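# Push the square block flush against the board

## Task

Using pushes only, bring the square block and the board (both flat) into contact so that a full edge of the block lies flat along an edge or end of the board, with one block corner matching one board corner. The task fails if either piece is gripped or lifted, though tipping a piece over is allowed. At the end both pieces lie flat on the table, at or close to where they began, and touch no fixed fixture. The arrangement must hold without the robot: the gripper must be empty, released and moved clear.

## Robot and tools

Robot: a single six-joint arm with a two-finger parallel gripper. Joint order everywhere (rows, Joint positions, velocities, torques): waist (joint_0), shoulder (joint_1), elbow (joint_2), wrist pitch (joint_3), wrist yaw (joint_4), wrist roll (joint_5), then the gripper. Stated ranges in rad: waist -3.054..3.054, shoulder 0..3.142, elbow 0..2.356, wrist pitch -1.571..1.571, wrist yaw -1.571..1.571, wrist roll -3.142..3.142; the true stops can differ by about 0.010 rad.

Frame: the scene frame has its origin on the table surface beneath the arm base, +z up, +y to the left when facing along +x. The state line reports end_effector_position (m) and end_effector_quat_wxyz, plus velocities. That position is the midpoint between the finger pads, roughly 3-4 cm short of the fingertips. In the hand's own frame the fingers point along +x and separate along y. Reported hand position can be slightly wrong, more so at long reach.

execute_actions(actions): a list of actions. Each action is a table of 0-15 rows; each row is one 1/30 s control step, and a short table repeats its last row to fill 15 steps (0.5 s per action). A row is 7 numbers in [-1, 1]: six joint offsets, then the gripper opening. Joint offsets are relative to the joint angles at the start of that action (not the previous row); for the first action they count from the last reported angles. Scale: 1.0 equals 0.9615 rad for waist, shoulder, elbow; 1.713 for wrist pitch; 1.767 for wrist yaw; 1.728 for wrist roll. The gripper number is absolute, not an offset: +1 fully open (pad gap 0.088 m), empty fingers close at about -0.80, lower values add nothing. Closing fully takes at least about 0.5 s. An action asking a joint more than 0.010 rad beyond its range is refused; a malformed or failing first action voids the whole call. A joint sent past its real stop halts there, and the result may say "joint sent to its limit". An empty list just returns state and images.

move(target, speed, blocking): target is one 7-number row as above, with offsets counted from the Joint positions in the latest result that printed them. All joints travel along synchronized paths, so the hand follows a curve; duration 0.5-10 s. speed (0.01-2 rad/s, default 0.5) caps the fastest joint. Moves do not stop for obstacles; faster moves and targets set deeper past a contact push harder. The result adds a "move:" line: outcome (done, off_target, moving, held, fault), limits=held or none, and the joint farthest from target. blocking=false returns after 0.5 s; then use wait or stop before sending more motion.

wait(seconds 0-10) lets time pass holding the last command. stop() brakes a running move (fingers keep moving). zoom_image(camera, region [x0,y0,x1,y1] pixels, up to 504x504) enlarges part of the latest image from cam_head_left, cam_head_right, cam_high, cam_low or cam_wrist (each 504x504). show_instructions shows reference images; read_manual gives licence texts; finished_scene(scene) ends the current scene irreversibly and reports success.

Motion limits: each step the commanded angle may lead the measured one by at most 0.211 rad (waist, shoulder, elbow), 0.213 (wrist pitch), 0.267 (wrist yaw), 0.228 (wrist roll), and targets are scaled back if they would shift the hand more than 70 mm. Large changes therefore need several actions; leftover motion may need to be re-sent. Friction can leave joints short, especially small turns or far reach, so check Joint positions after each motion. "Joint targets" shows current drive goals; "joint command not followed" means the clearance check altered targets.

Result readings: grip_measured is the finger opening on the command scale; readings may be off about 1 mm and read narrower while squeezing. grip_effort_n is the gripper motor effort (negative closing), capped near 83 N. External joint torques estimate resistance per joint, including friction.

Hazards: a joint reaching its load limit (N m: waist 17.8, shoulder 22, elbow 22, wrist pitch 5.8, wrist yaw 5.78, wrist roll 5.42) triggers a torque fault that freezes the arm 10 s. Sustained loading heats motors; MOTOR HOT appears from 50 °C and at 95 °C an OVER-TEMPERATURE FAULT holds the arm, possibly cutting power. Here, never close the fingers on either piece or lift it; push with fingertips or the side of the hand using slow, gentle contacts. Do not slam, knock pieces off the table, or push them far from their start. Objects may occasionally be nudged by outside disturbances. At the end open the gripper and withdraw so nothing rests on the robot.

Each tool is called after "Emit:" by a JSON object that holds its "api" and its "payload", one argument or row to a line.

Reference images:

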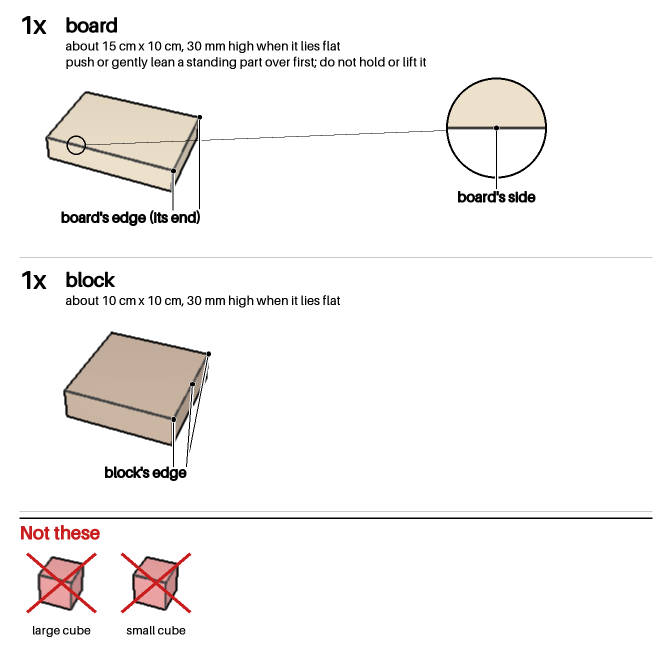

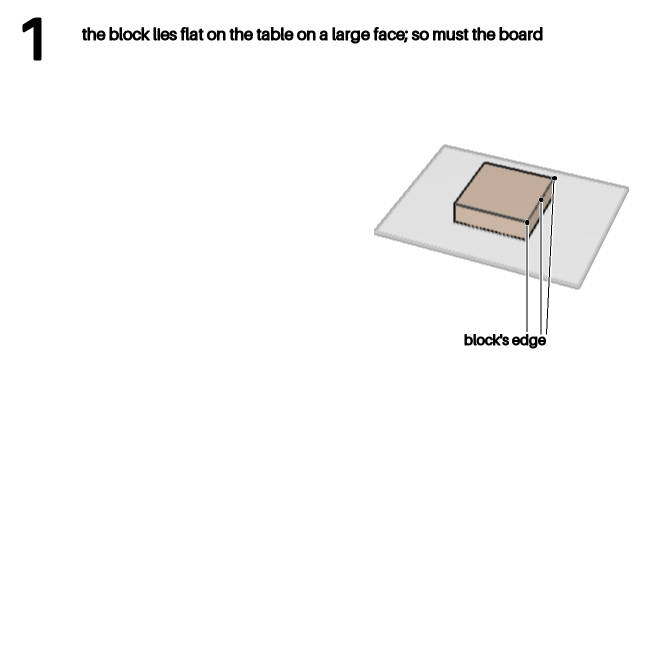

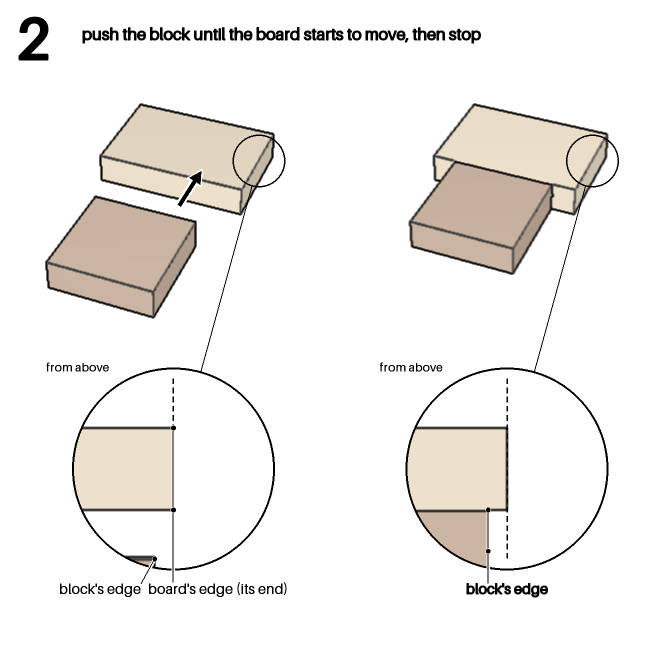

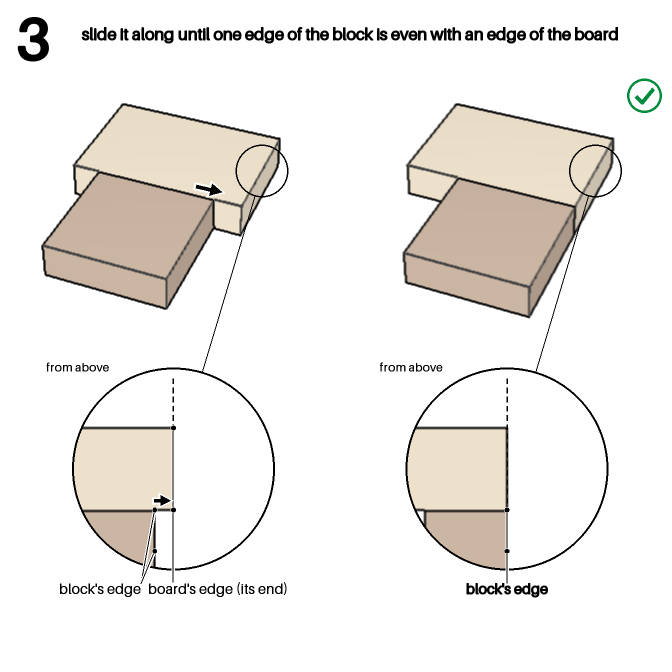

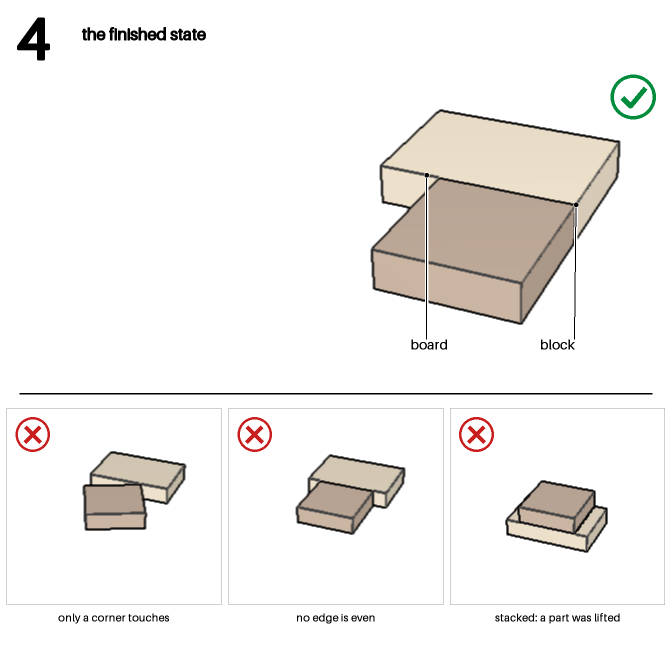

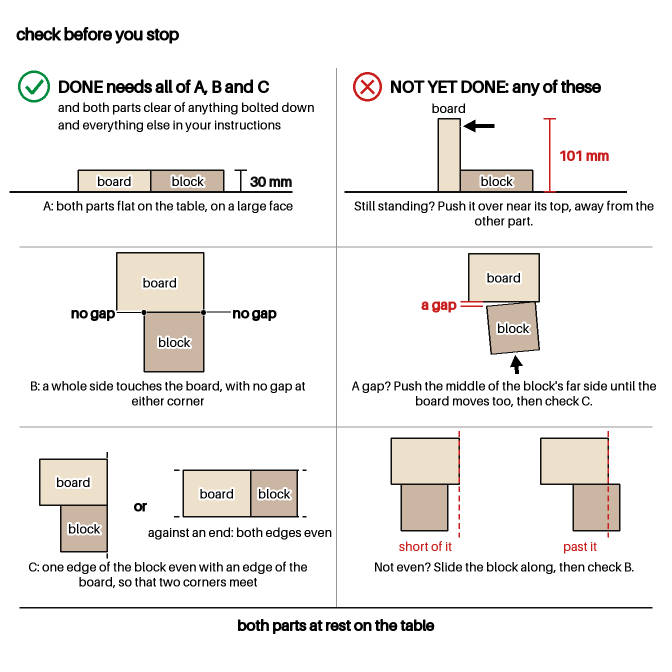

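## Session

Emit:
{"api": "execute_actions", "payload": {
  "actions": []
}}

Scene clock: 0.00 s.
end_effector_position=(+0.2662, +0.0762, +0.2694) grip_measured=+0.856 grip_effort_n=n/a end_effector_quat_wxyz=(+0.878, -0.206, +0.418, -0.113) end_effector_velocity=(-0.002, -0.001, -0.001) end_effector_angular_velocity=(-0.013, +0.018, +0.015)
Joint names: [waist, shoulder, elbow, wrist pitch, wrist yaw, wrist roll]
Joint positions: [ 0.819  1.321  1.037 -0.946  0.725  0.351  0.081]
Joint velocities: [-0.002 -0.002 -0.002 -0.007 -0.007 -0.022 -0.   ]
Joint torques (N m, as the arm reports them, + toward a larger angle): no reading
External joint torques (N m, as the arm's controller estimates them; a push from outside toward a larger angle lowers the number): no reading
Motor temperatures (°C, as the motors report them): [27 25 28 25 27 25]
Heat: hottest elbow 28 °C (+0.0 °C/min).
Joint targets: [0.819 1.321 1.037 -0.946 0.725 0.351]

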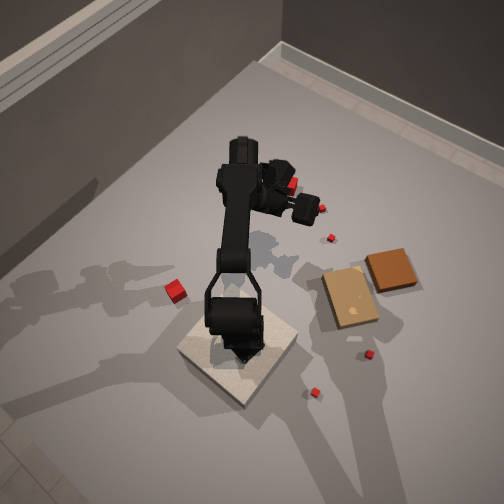

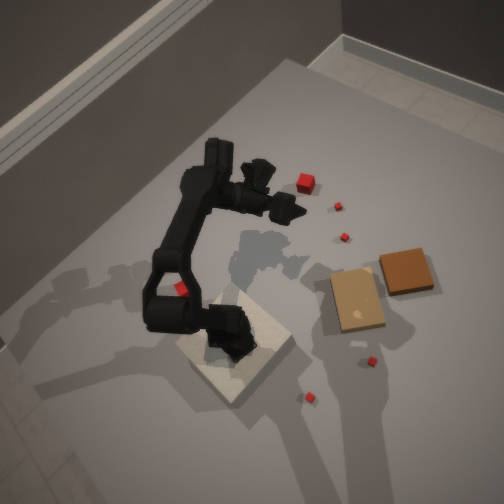

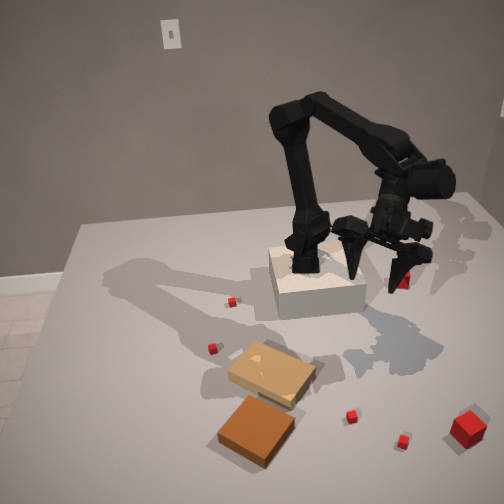

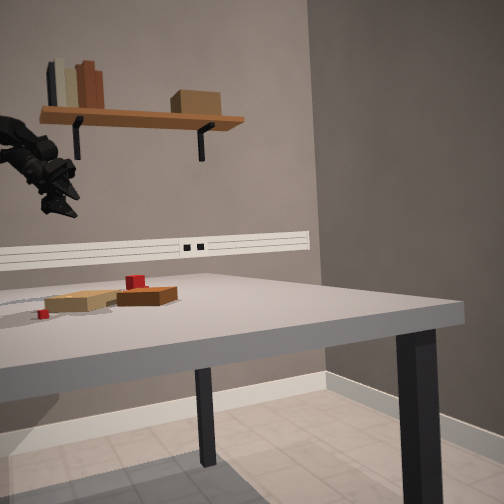

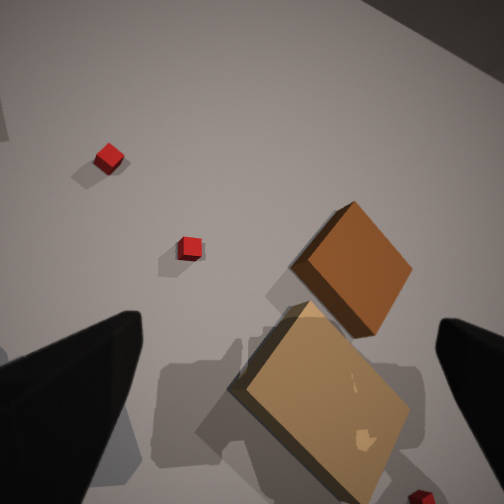

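Emit:
{"api": "zoom_image", "payload": {
  "camera": "cam_head_left",
  "region": [300,230,440,370]
}}

Emit:
{"api": "zoom_image", "payload": {
  "camera": "cam_high",
  "region": [190,330,340,480]
}}

Region (300, 230, 440, 370) of cam_head_left's 504x504 image, scaled by 3.600, with more detail than that image has.

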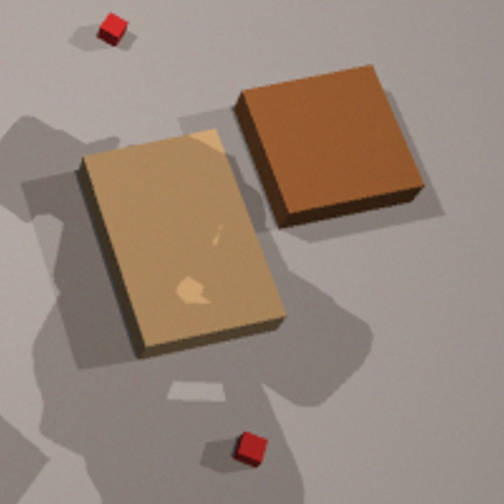

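Region (190, 330, 340, 480) of cam_high's 504x504 image, scaled by 3.360, with more detail than that image has.

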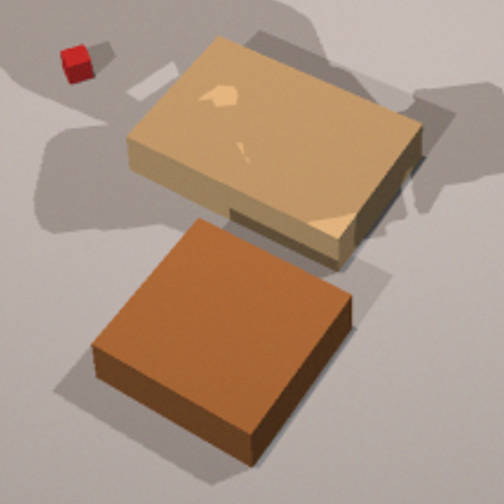

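Emit:
{"api": "move", "payload": {
  "target": [-0.95,0.1,0,0,-0.41,0.4,0.32],
  "speed": 1.0
}}

Scene clock: 51.80 s.
end_effector_position=(+0.2665, -0.0782, +0.2088) grip_measured=+0.323 grip_effort_n=-16.0 end_effector_quat_wxyz=(+0.646, +0.474, +0.462, -0.381) end_effector_velocity=(-0.001, +0.003, -0.001) end_effector_angular_velocity=(+0.016, +0.002, +0.025)
Joint names: [waist, shoulder, elbow, wrist pitch, wrist yaw, wrist roll]
Joint positions: [-0.092  1.406  1.037 -0.946  0.003  1.038  0.055]
Joint velocities: [-0.002 -0.002 -0.002 -0.007 -0.022 -0.022 -0.   ]
Joint torques (N m, as the arm reports them, + toward a larger angle): [-0.08 -3.26  5.34  0.99 -0.09  0.14]
External joint torques (N m, as the arm's controller estimates them; a push from outside toward a larger angle lowers the number): [-0.26  1.63 -1.08  0.13 -0.11  0.15]
Motor temperatures (°C, as the motors report them): [27 28 34 27 28 25]
Heat: hottest elbow 34 °C (+6.9 °C/min).
Joint targets: [-0.094 1.417 1.037 -0.946 0.000 1.042]
move: off_target; limits=none; farthest joint: the shoulder, 0.011 radians from its target (0.096 radians at the start)
camera_calibration (this result's frames):
cam_wrist: T_world_to_cam=[[-0.908868, -0.291963, -0.297855, 0.289888], [-0.353003, 0.918824, 0.176499, 0.160553], [0.222145, 0.265558, -0.938153, 0.237888], [0, 0, 0, 1]] pos_world=[0.2673, -0.126056, 0.281182]

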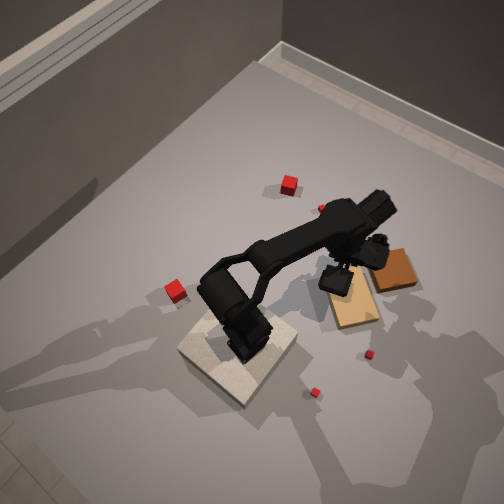

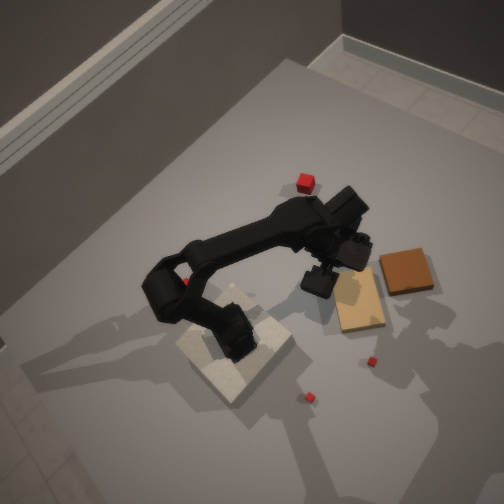

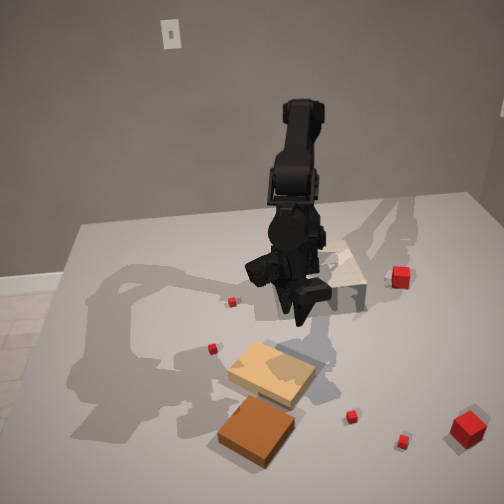

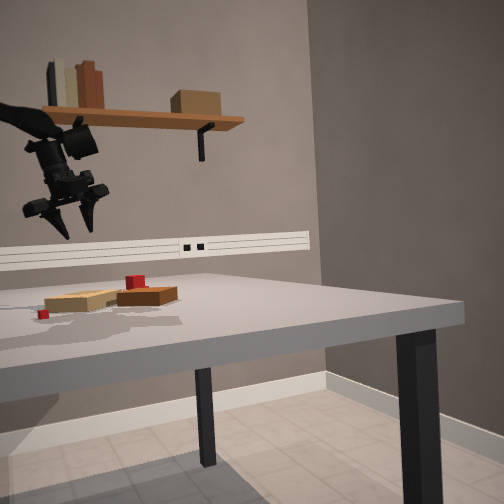

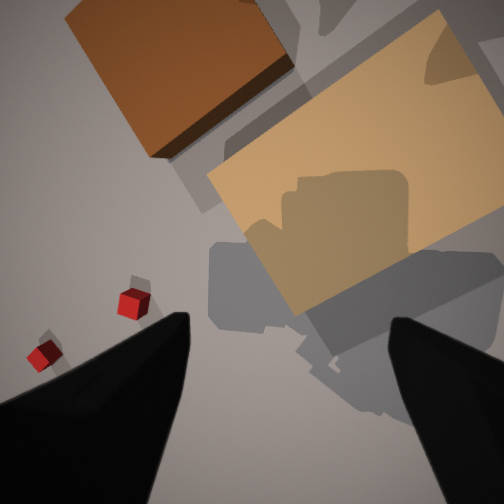

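Emit:
{"api": "move", "payload": {
  "target": [-0.60,0.345,-0.037,0.061,0,0.219,0.32],
  "speed": 0.8
}}

Scene clock: 56.00 s.
end_effector_position=(+0.1890, -0.2161, +0.1134) grip_measured=+0.323 grip_effort_n=-16.0 end_effector_quat_wxyz=(+0.307, +0.655, +0.297, -0.623) end_effector_velocity=(-0.001, +0.002, -0.001) end_effector_angular_velocity=(+0.014, +0.003, +0.006)
Joint names: [waist, shoulder, elbow, wrist pitch, wrist yaw, wrist roll]
Joint positions: [-0.666  1.726  1.01  -0.843  0.003  1.414  0.055]
Joint velocities: [-0.002  0.002 -0.002 -0.007 -0.007 -0.007 -0.   ]
Joint torques (N m, as the arm reports them, + toward a larger angle): [ 0.11 -4.39  3.58  0.59  0.01  0.17]
External joint torques (N m, as the arm's controller estimates them; a push from outside toward a larger angle lowers the number): [-0.19  2.03 -1.76  0.25 -0.02  0.17]
Motor temperatures (°C, as the motors report them): [27 28 34 27 28 25]
Heat: hottest elbow 34 °C (+6.4 °C/min).
Joint targets: [-0.669 1.738 1.001 -0.841 0.003 1.417]
move: off_target; limits=none; farthest joint: the shoulder, 0.012 radians from its target (0.331 radians at the start)
camera_calibration (this result's frames):
cam_wrist: T_world_to_cam=[[-0.786944, 0.612176, -0.0772008, 0.298137], [0.553768, 0.755901, 0.34922, 0.0505811], [0.27214, 0.232066, -0.933855, 0.185107], [0, 0, 0, 1]] pos_world=[0.156232, -0.263704, 0.178216]

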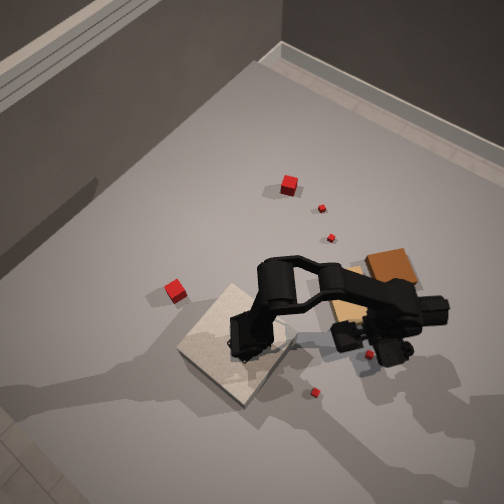

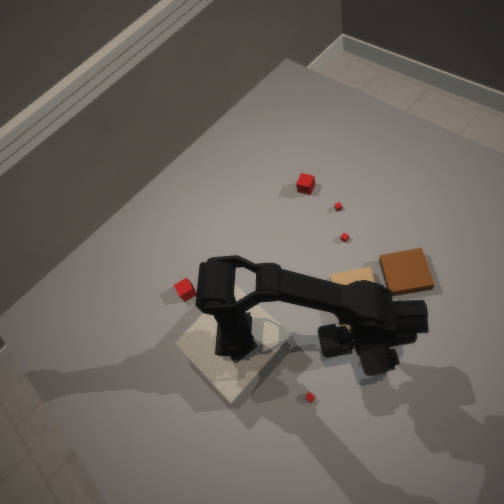

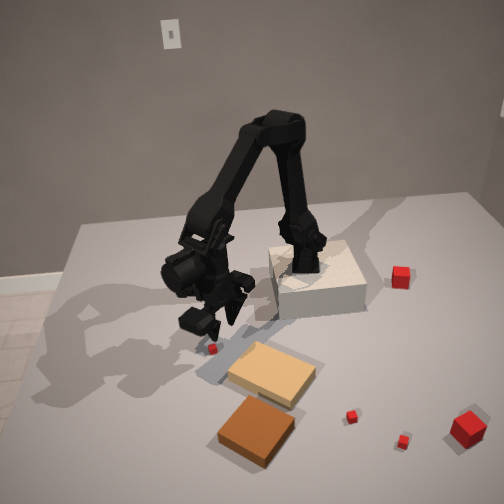

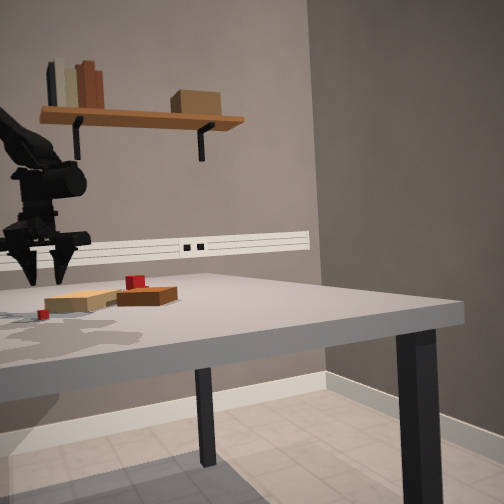

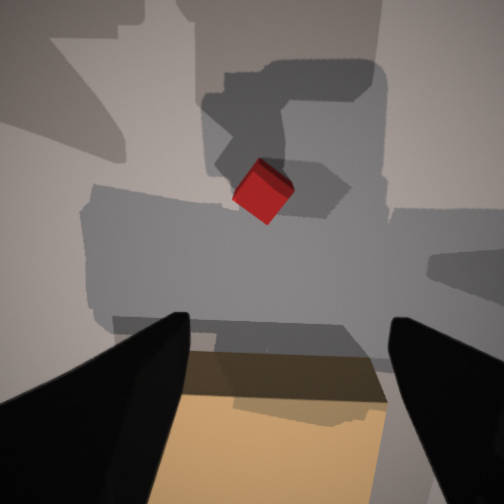

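Emit:
{"api": "move", "payload": {
  "target": [0.02,0.163,-0.13,0.147,0,0.008,0.32]
}}

Scene clock: 62.50 s.
end_effector_position=(+0.1934, -0.2099, +0.0511) grip_measured=+0.323 grip_effort_n=-16.0 end_effector_quat_wxyz=(+0.305, +0.653, +0.302, -0.624) end_effector_velocity=(+0.001, +0.002, -0.001) end_effector_angular_velocity=(+0.003, -0.007, +0.010)
Joint names: [waist, shoulder, elbow, wrist pitch, wrist yaw, wrist roll]
Joint positions: [-0.649  1.87   0.894 -0.593  0.003  1.424  0.055]
Joint velocities: [ 0.002 -0.002 -0.007  0.007 -0.007 -0.007 -0.   ]
Joint torques (N m, as the arm reports them, + toward a larger angle): [ 0.62 -4.69  2.81  0.53  0.03  0.14]
External joint torques (N m, as the arm's controller estimates them; a push from outside toward a larger angle lowers the number): [ 0.23  2.01 -1.67  0.22  0.02  0.14]
Motor temperatures (°C, as the motors report them): [27 28 34 27 28 25]
Heat: hottest elbow 34 °C (+5.0 °C/min).
Joint targets: [-0.647 1.883 0.885 -0.591 0.003 1.427]
move: off_target; limits=none; farthest joint: the shoulder, 0.013 radians from its target (0.157 radians at the start)
camera_calibration (this result's frames):
cam_wrist: T_world_to_cam=[[-0.791467, 0.607568, -0.066638, 0.29234], [0.551332, 0.756736, 0.35126, 0.0657359], [0.263842, 0.241271, -0.933904, 0.1278], [0, 0, 0, 1]] pos_world=[0.161417, -0.258196, 0.115743]

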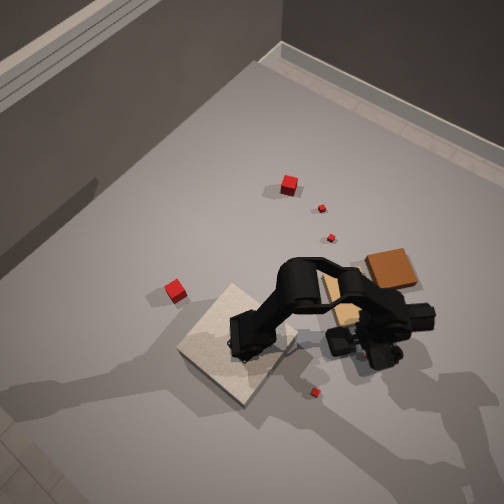

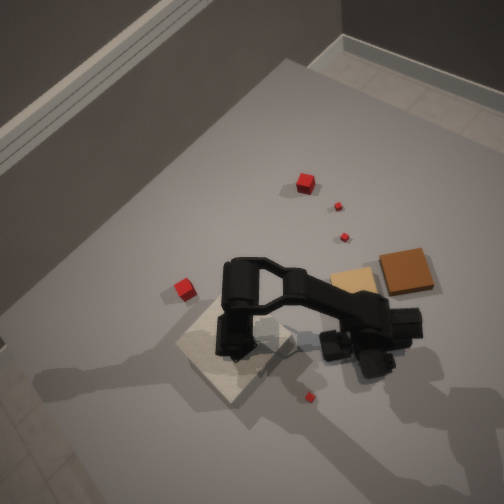

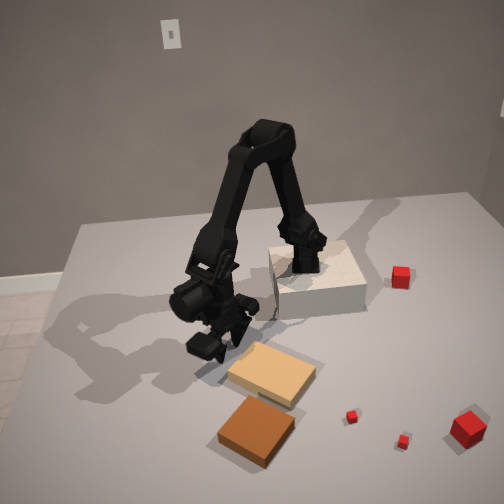

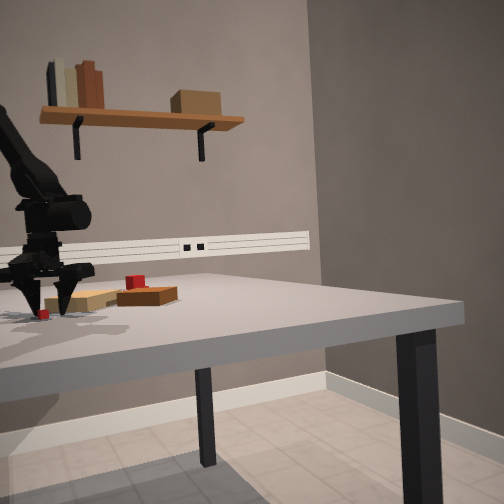

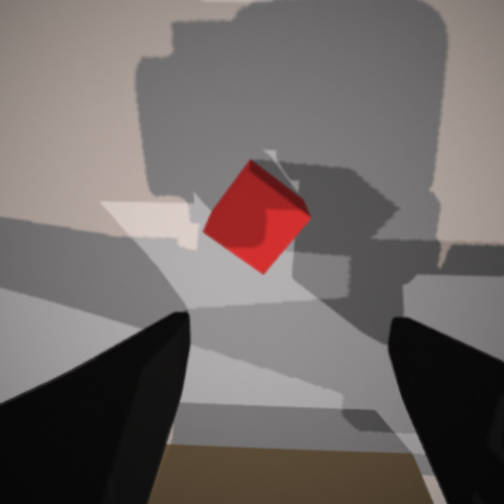

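Emit:
{"api": "move", "payload": {
  "target": [0.222,0,0,0,0,0.13,0.32],
  "speed": 0.12
}}

Emit:
{"api": "zoom_image", "payload": {
  "camera": "cam_high",
  "region": [190,320,350,480]
}}

Scene clock: 72.23 s.
end_effector_position=(+0.2324, -0.1660, +0.0535) grip_measured=+0.323 grip_effort_n=-16.0 end_effector_quat_wxyz=(+0.302, +0.654, +0.297, -0.626) end_effector_velocity=(-0.003, -0.000, +0.000) end_effector_angular_velocity=(-0.002, +0.010, +0.020)
Joint names: [waist, shoulder, elbow, wrist pitch, wrist yaw, wrist roll]
Joint positions: [-0.441  1.87   0.894 -0.593  0.007  1.646  0.055]
Joint velocities: [-0.002 -0.002 -0.002 -0.007  0.007 -0.022 -0.   ]
Joint torques (N m, as the arm reports them, + toward a larger angle): [ 0.9  -5.78  3.71  0.43 -0.11  0.12]
External joint torques (N m, as the arm's controller estimates them; a push from outside toward a larger angle lowers the number): [ 0.59  0.94 -0.88  0.1  -0.14  0.13]
Motor temperatures (°C, as the motors report them): [27 29 33 27 28 25]
Heat: hottest elbow 33 °C (+2.0 °C/min).
Joint targets: [-0.436 1.870 0.894 -0.593 0.003 1.649]
move: done; limits=none; farthest joint: the waist, 0.005 radians from its target (0.214 radians at the start)
camera_calibration (this result's frames):
cam_wrist: T_world_to_cam=[[-0.783326, 0.617984, -0.0670526, 0.296586], [0.561987, 0.750158, 0.348473, 0.00679534], [0.265651, 0.235286, -0.934917, 0.107786], [0, 0, 0, 1]] pos_world=[0.199871, -0.213743, 0.11829]

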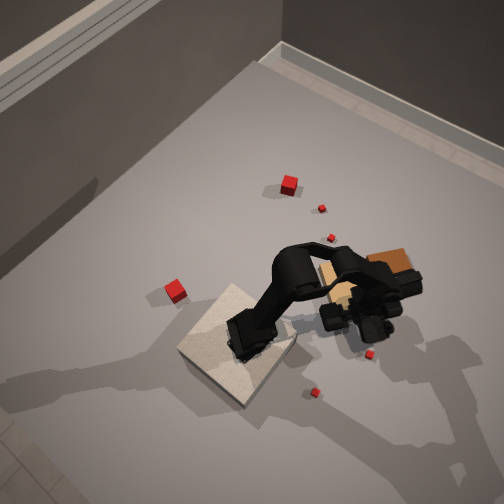

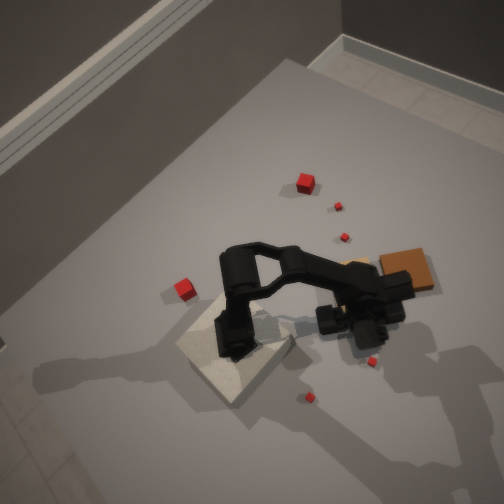

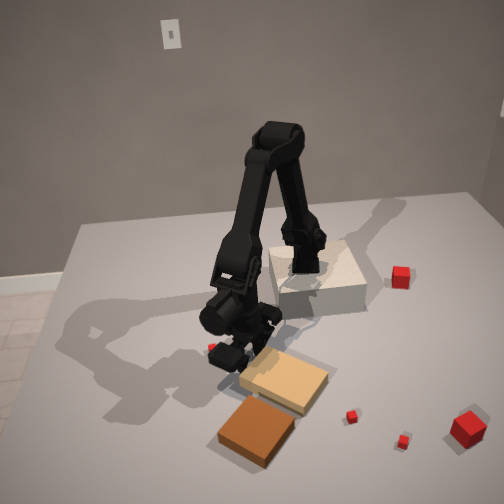

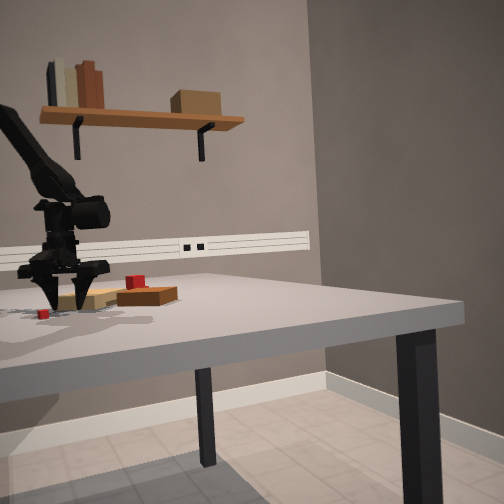

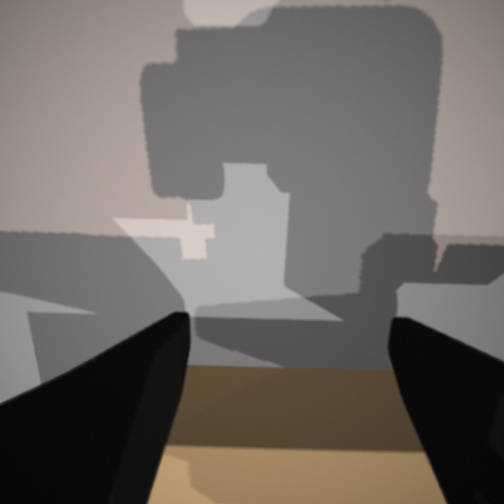

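Region (190, 320, 350, 480) of cam_high's 504x504 image, scaled by 3.150, with more detail than that image has.

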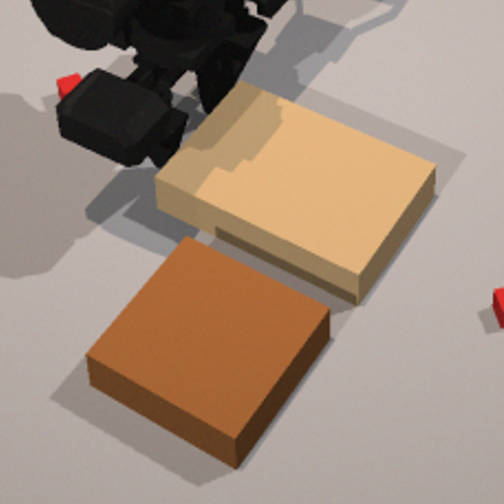

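Emit:
{"api": "execute_actions", "payload": {
  "actions": [
    [[-0.02,0,0,0,0,0,0.32],[-0.03,0,0,0,0,0,0.32],[-0.04,0,0,0,0,0,0.32],[-0.04,0,0,0,0,0,0.32],[-0.04,0,0,0,0,0,0.32],[-0.04,-0.02,0.015,-0.02,0,0,0.32],[-0.04,-0.04,0.03,-0.04,0,0,0.32],[-0.04,-0.06,0.045,-0.06,0,0,0.32],[-0.04,-0.08,0.06,-0.08,0,0,0.32],[-0.04,-0.1,0.075,-0.1,0,0,0.32],[-0.04,-0.12,0.09,-0.12,0,0,0.32],[-0.04,-0.14,0.105,-0.14,0,0,0.32],[-0.04,-0.16,0.12,-0.155,0,0,0.32]],
    [[0,-0.03,0.02,0,0,0,0.5]]
  ]
}}

Scene clock: 86.97 s.
end_effector_position=(+0.2284, -0.1792, +0.1188) grip_measured=+0.497 grip_effort_n=15.6 end_effector_quat_wxyz=(+0.301, +0.666, +0.274, -0.625) end_effector_velocity=(-0.002, +0.002, -0.000) end_effector_angular_velocity=(+0.010, +0.001, +0.006)
Joint names: [waist, shoulder, elbow, wrist pitch, wrist yaw, wrist roll]
Joint positions: [-0.478  1.713  1.008 -0.828  0.006  1.646  0.063]
Joint velocities: [-0.002 -0.002 -0.002 -0.007 -0.007 -0.007  0.   ]
Joint torques (N m, as the arm reports them, + toward a larger angle): [ 0.35 -6.2   4.83  0.56  0.04  0.04]
External joint torques (N m, as the arm's controller estimates them; a push from outside toward a larger angle lowers the number): [ 0.08  0.19 -0.62  0.16  0.01  0.04]
External joint torques at the end of the 1st action: [-0.1   0.36 -0.22 -0.07  0.05  0.04]
Motor temperatures (°C, as the motors report them): [27 30 33 26 28 25]
Heat: hottest elbow 33 °C (+1.0 °C/min).
Joint targets: [-0.478 1.707 1.012 -0.827 0.006 1.646]
camera_calibration (this result's frames):
cam_wrist: T_world_to_cam=[[-0.75683, 0.645545, -0.102371, 0.308986], [0.579877, 0.735432, 0.350547, -0.0107992], [0.301581, 0.205941, -0.930934, 0.159037], [0, 0, 0, 1]] pos_world=[0.192149, -0.224275, 0.18347]

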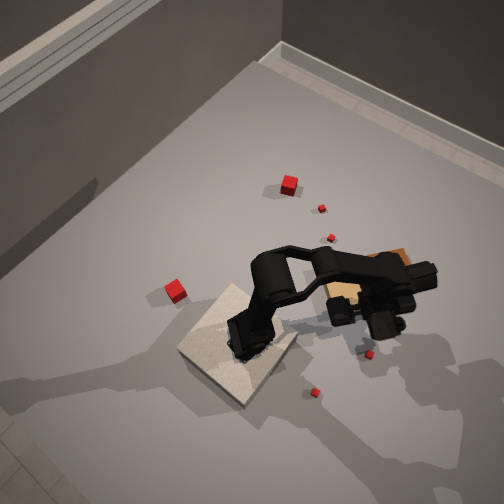

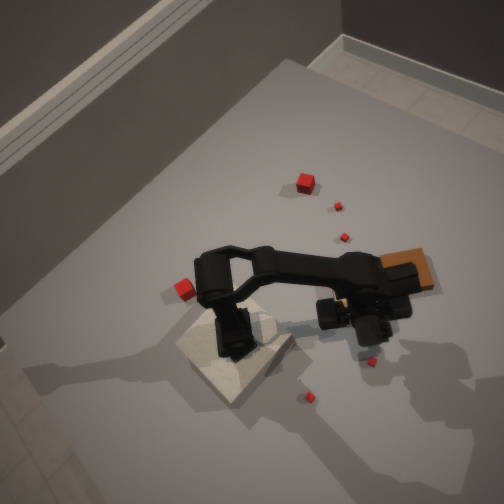

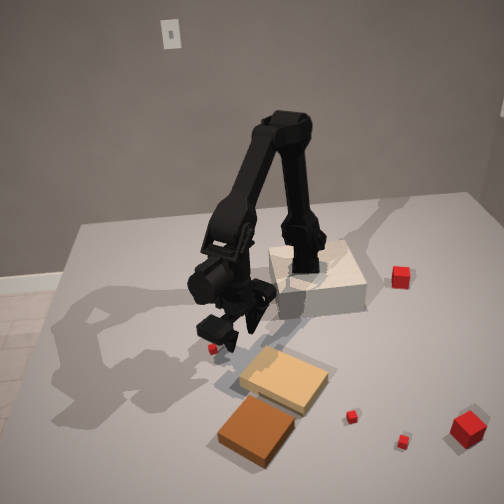

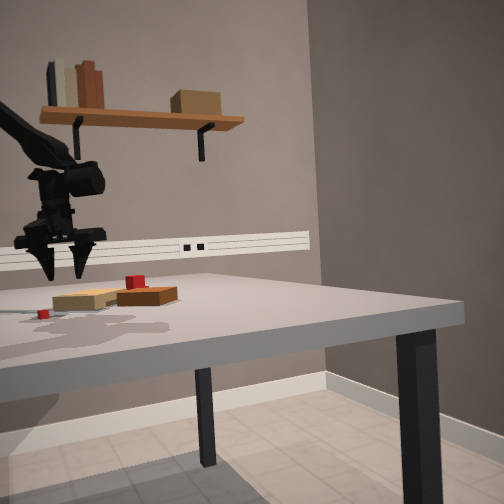

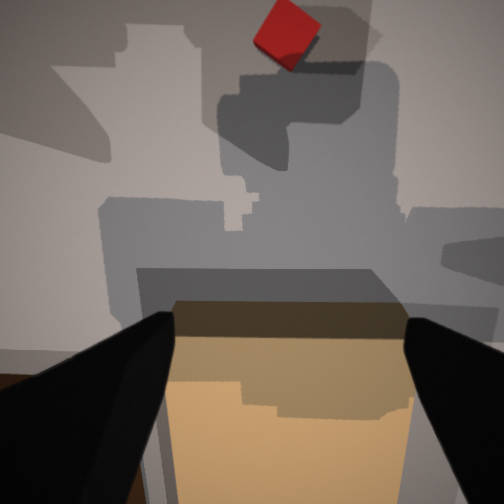

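Emit:
{"api": "move", "payload": {
  "target": [0.526,-0.13,-0.246,0.04,0,-0.641,0.5],
  "speed": 1.0
}}

Scene clock: 90.43 s.
end_effector_position=(+0.2337, -0.0375, +0.0998) grip_measured=+0.498 grip_effort_n=13.7 end_effector_quat_wxyz=(+0.675, +0.249, +0.654, -0.233) end_effector_velocity=(-0.006, -0.002, -0.000) end_effector_angular_velocity=(-0.019, +0.025, +0.010)
Joint names: [waist, shoulder, elbow, wrist pitch, wrist yaw, wrist roll]
Joint positions: [ 0.026  1.596  0.782 -0.762  0.006  0.542  0.063]
Joint velocities: [ 0.002 -0.002 -0.002 -0.022  0.022 -0.007 -0.   ]
Joint torques (N m, as the arm reports them, + toward a larger angle): [ 0.41 -5.21  3.24  0.66  0.01 -0.09]
External joint torques (N m, as the arm's controller estimates them; a push from outside toward a larger angle lowers the number): [ 0.26 -0.09 -1.98  0.26  0.   -0.09]
Motor temperatures (°C, as the motors report them): [27 31 33 26 27 25]
Heat: hottest elbow 33 °C (+0.0 °C/min).
Joint targets: [0.028 1.588 0.771 -0.760 0.006 0.539]
move: done; limits=none; farthest joint: the elbow, 0.010 radians from its target (0.236 radians at the start)
camera_calibration (this result's frames):
cam_wrist: T_world_to_cam=[[-0.614827, -0.785092, -0.0749577, 0.130034], [-0.76508, 0.570674, 0.298301, 0.20189], [-0.191417, 0.240752, -0.951524, 0.229211], [0, 0, 0, 1]] pos_world=[0.278285, -0.0683077, 0.167623]

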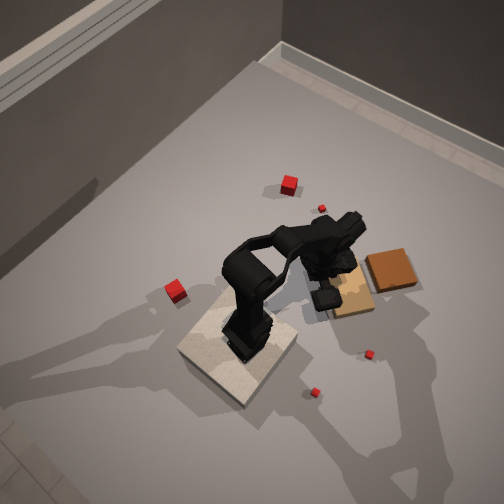

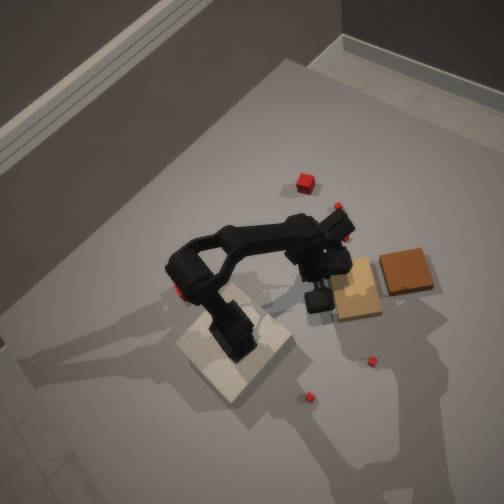

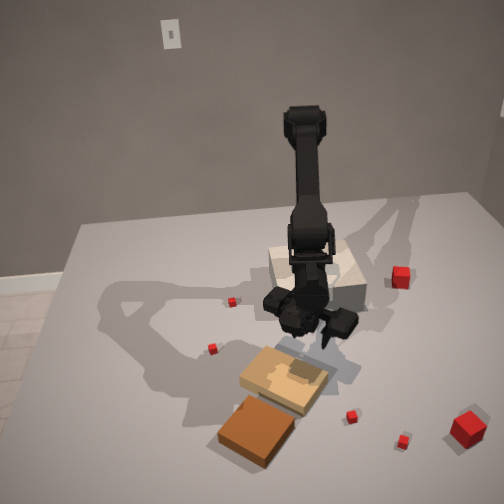

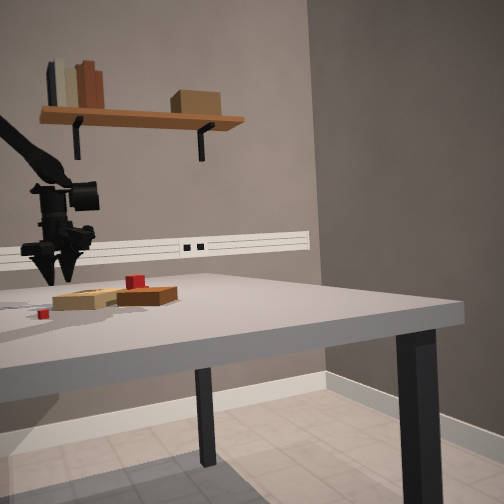

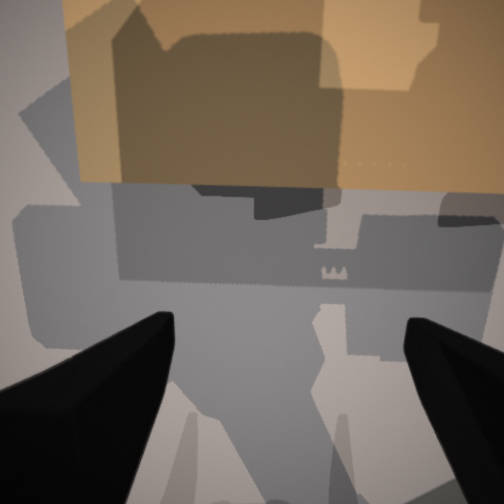

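Emit:
{"api": "move", "payload": {
  "target": [0,0.159,-0.11,0.142,0,0,0.5]
}}

Scene clock: 94.20 s.
end_effector_position=(+0.2351, -0.0365, +0.0502) grip_measured=+0.498 grip_effort_n=13.7 end_effector_quat_wxyz=(+0.676, +0.249, +0.653, -0.232) end_effector_velocity=(-0.003, -0.002, -0.000) end_effector_angular_velocity=(-0.006, +0.008, -0.000)
Joint names: [waist, shoulder, elbow, wrist pitch, wrist yaw, wrist roll]
Joint positions: [ 0.026  1.737  0.685 -0.52   0.006  0.542  0.063]
Joint velocities: [-0.007 -0.002 -0.002 -0.007  0.007 -0.007 -0.   ]
Joint torques (N m, as the arm reports them, + toward a larger angle): [ 0.2  -3.61  2.7   0.65  0.01  0.05]
External joint torques (N m, as the arm's controller estimates them; a push from outside toward a larger angle lowers the number): [ 0.08  1.85 -1.75  0.24  0.    0.05]
Motor temperatures (°C, as the motors report them): [27 31 33 26 27 25]
Heat: hottest elbow 33 °C (+0.0 °C/min).
Joint targets: [0.026 1.749 0.676 -0.518 0.006 0.542]
move: off_target; limits=none; farthest joint: the shoulder, 0.011 radians from its target (0.153 radians at the start)
camera_calibration (this result's frames):
cam_wrist: T_world_to_cam=[[-0.614676, -0.785084, -0.07626, 0.12798], [-0.765829, 0.570843, 0.296049, 0.217589], [-0.188891, 0.240376, -0.952124, 0.181404], [0, 0, 0, 1]] pos_world=[0.279568, -0.067339, 0.118062]

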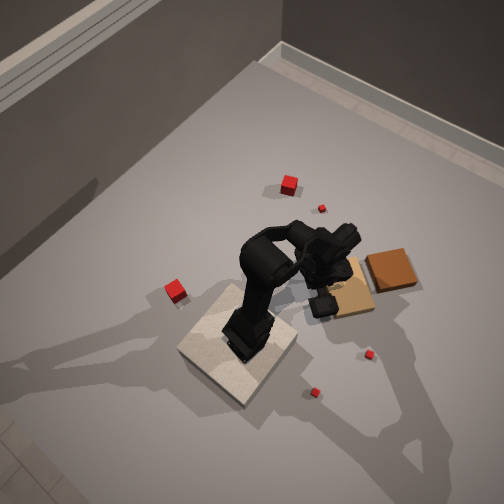

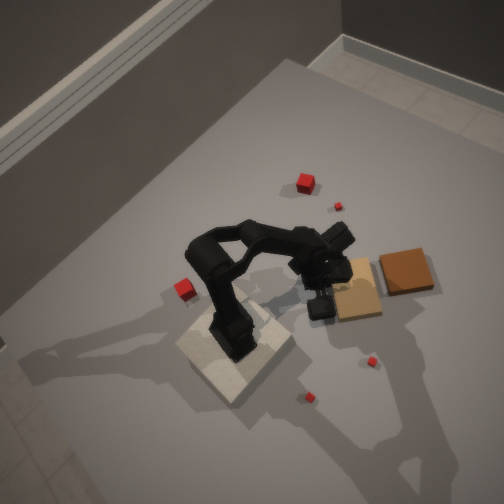

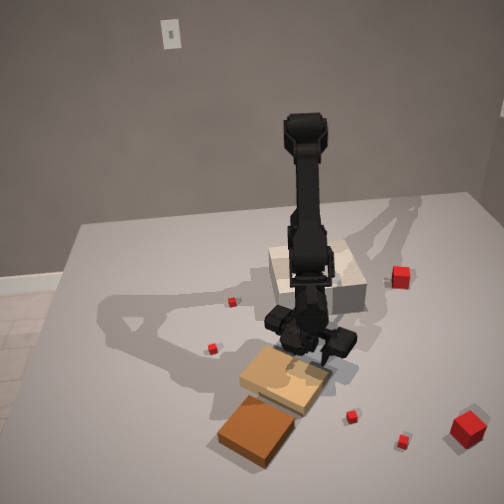

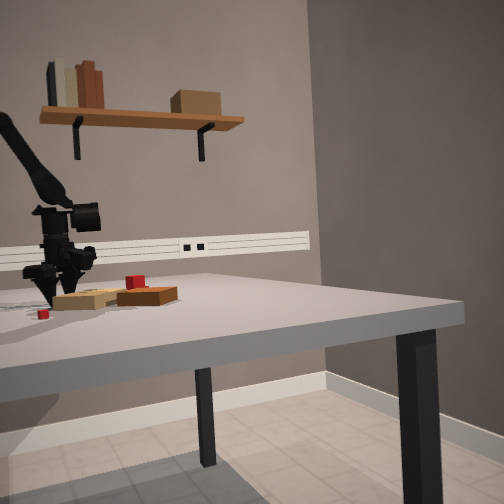

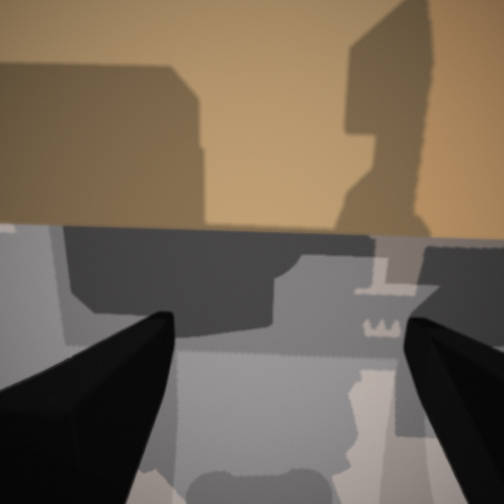

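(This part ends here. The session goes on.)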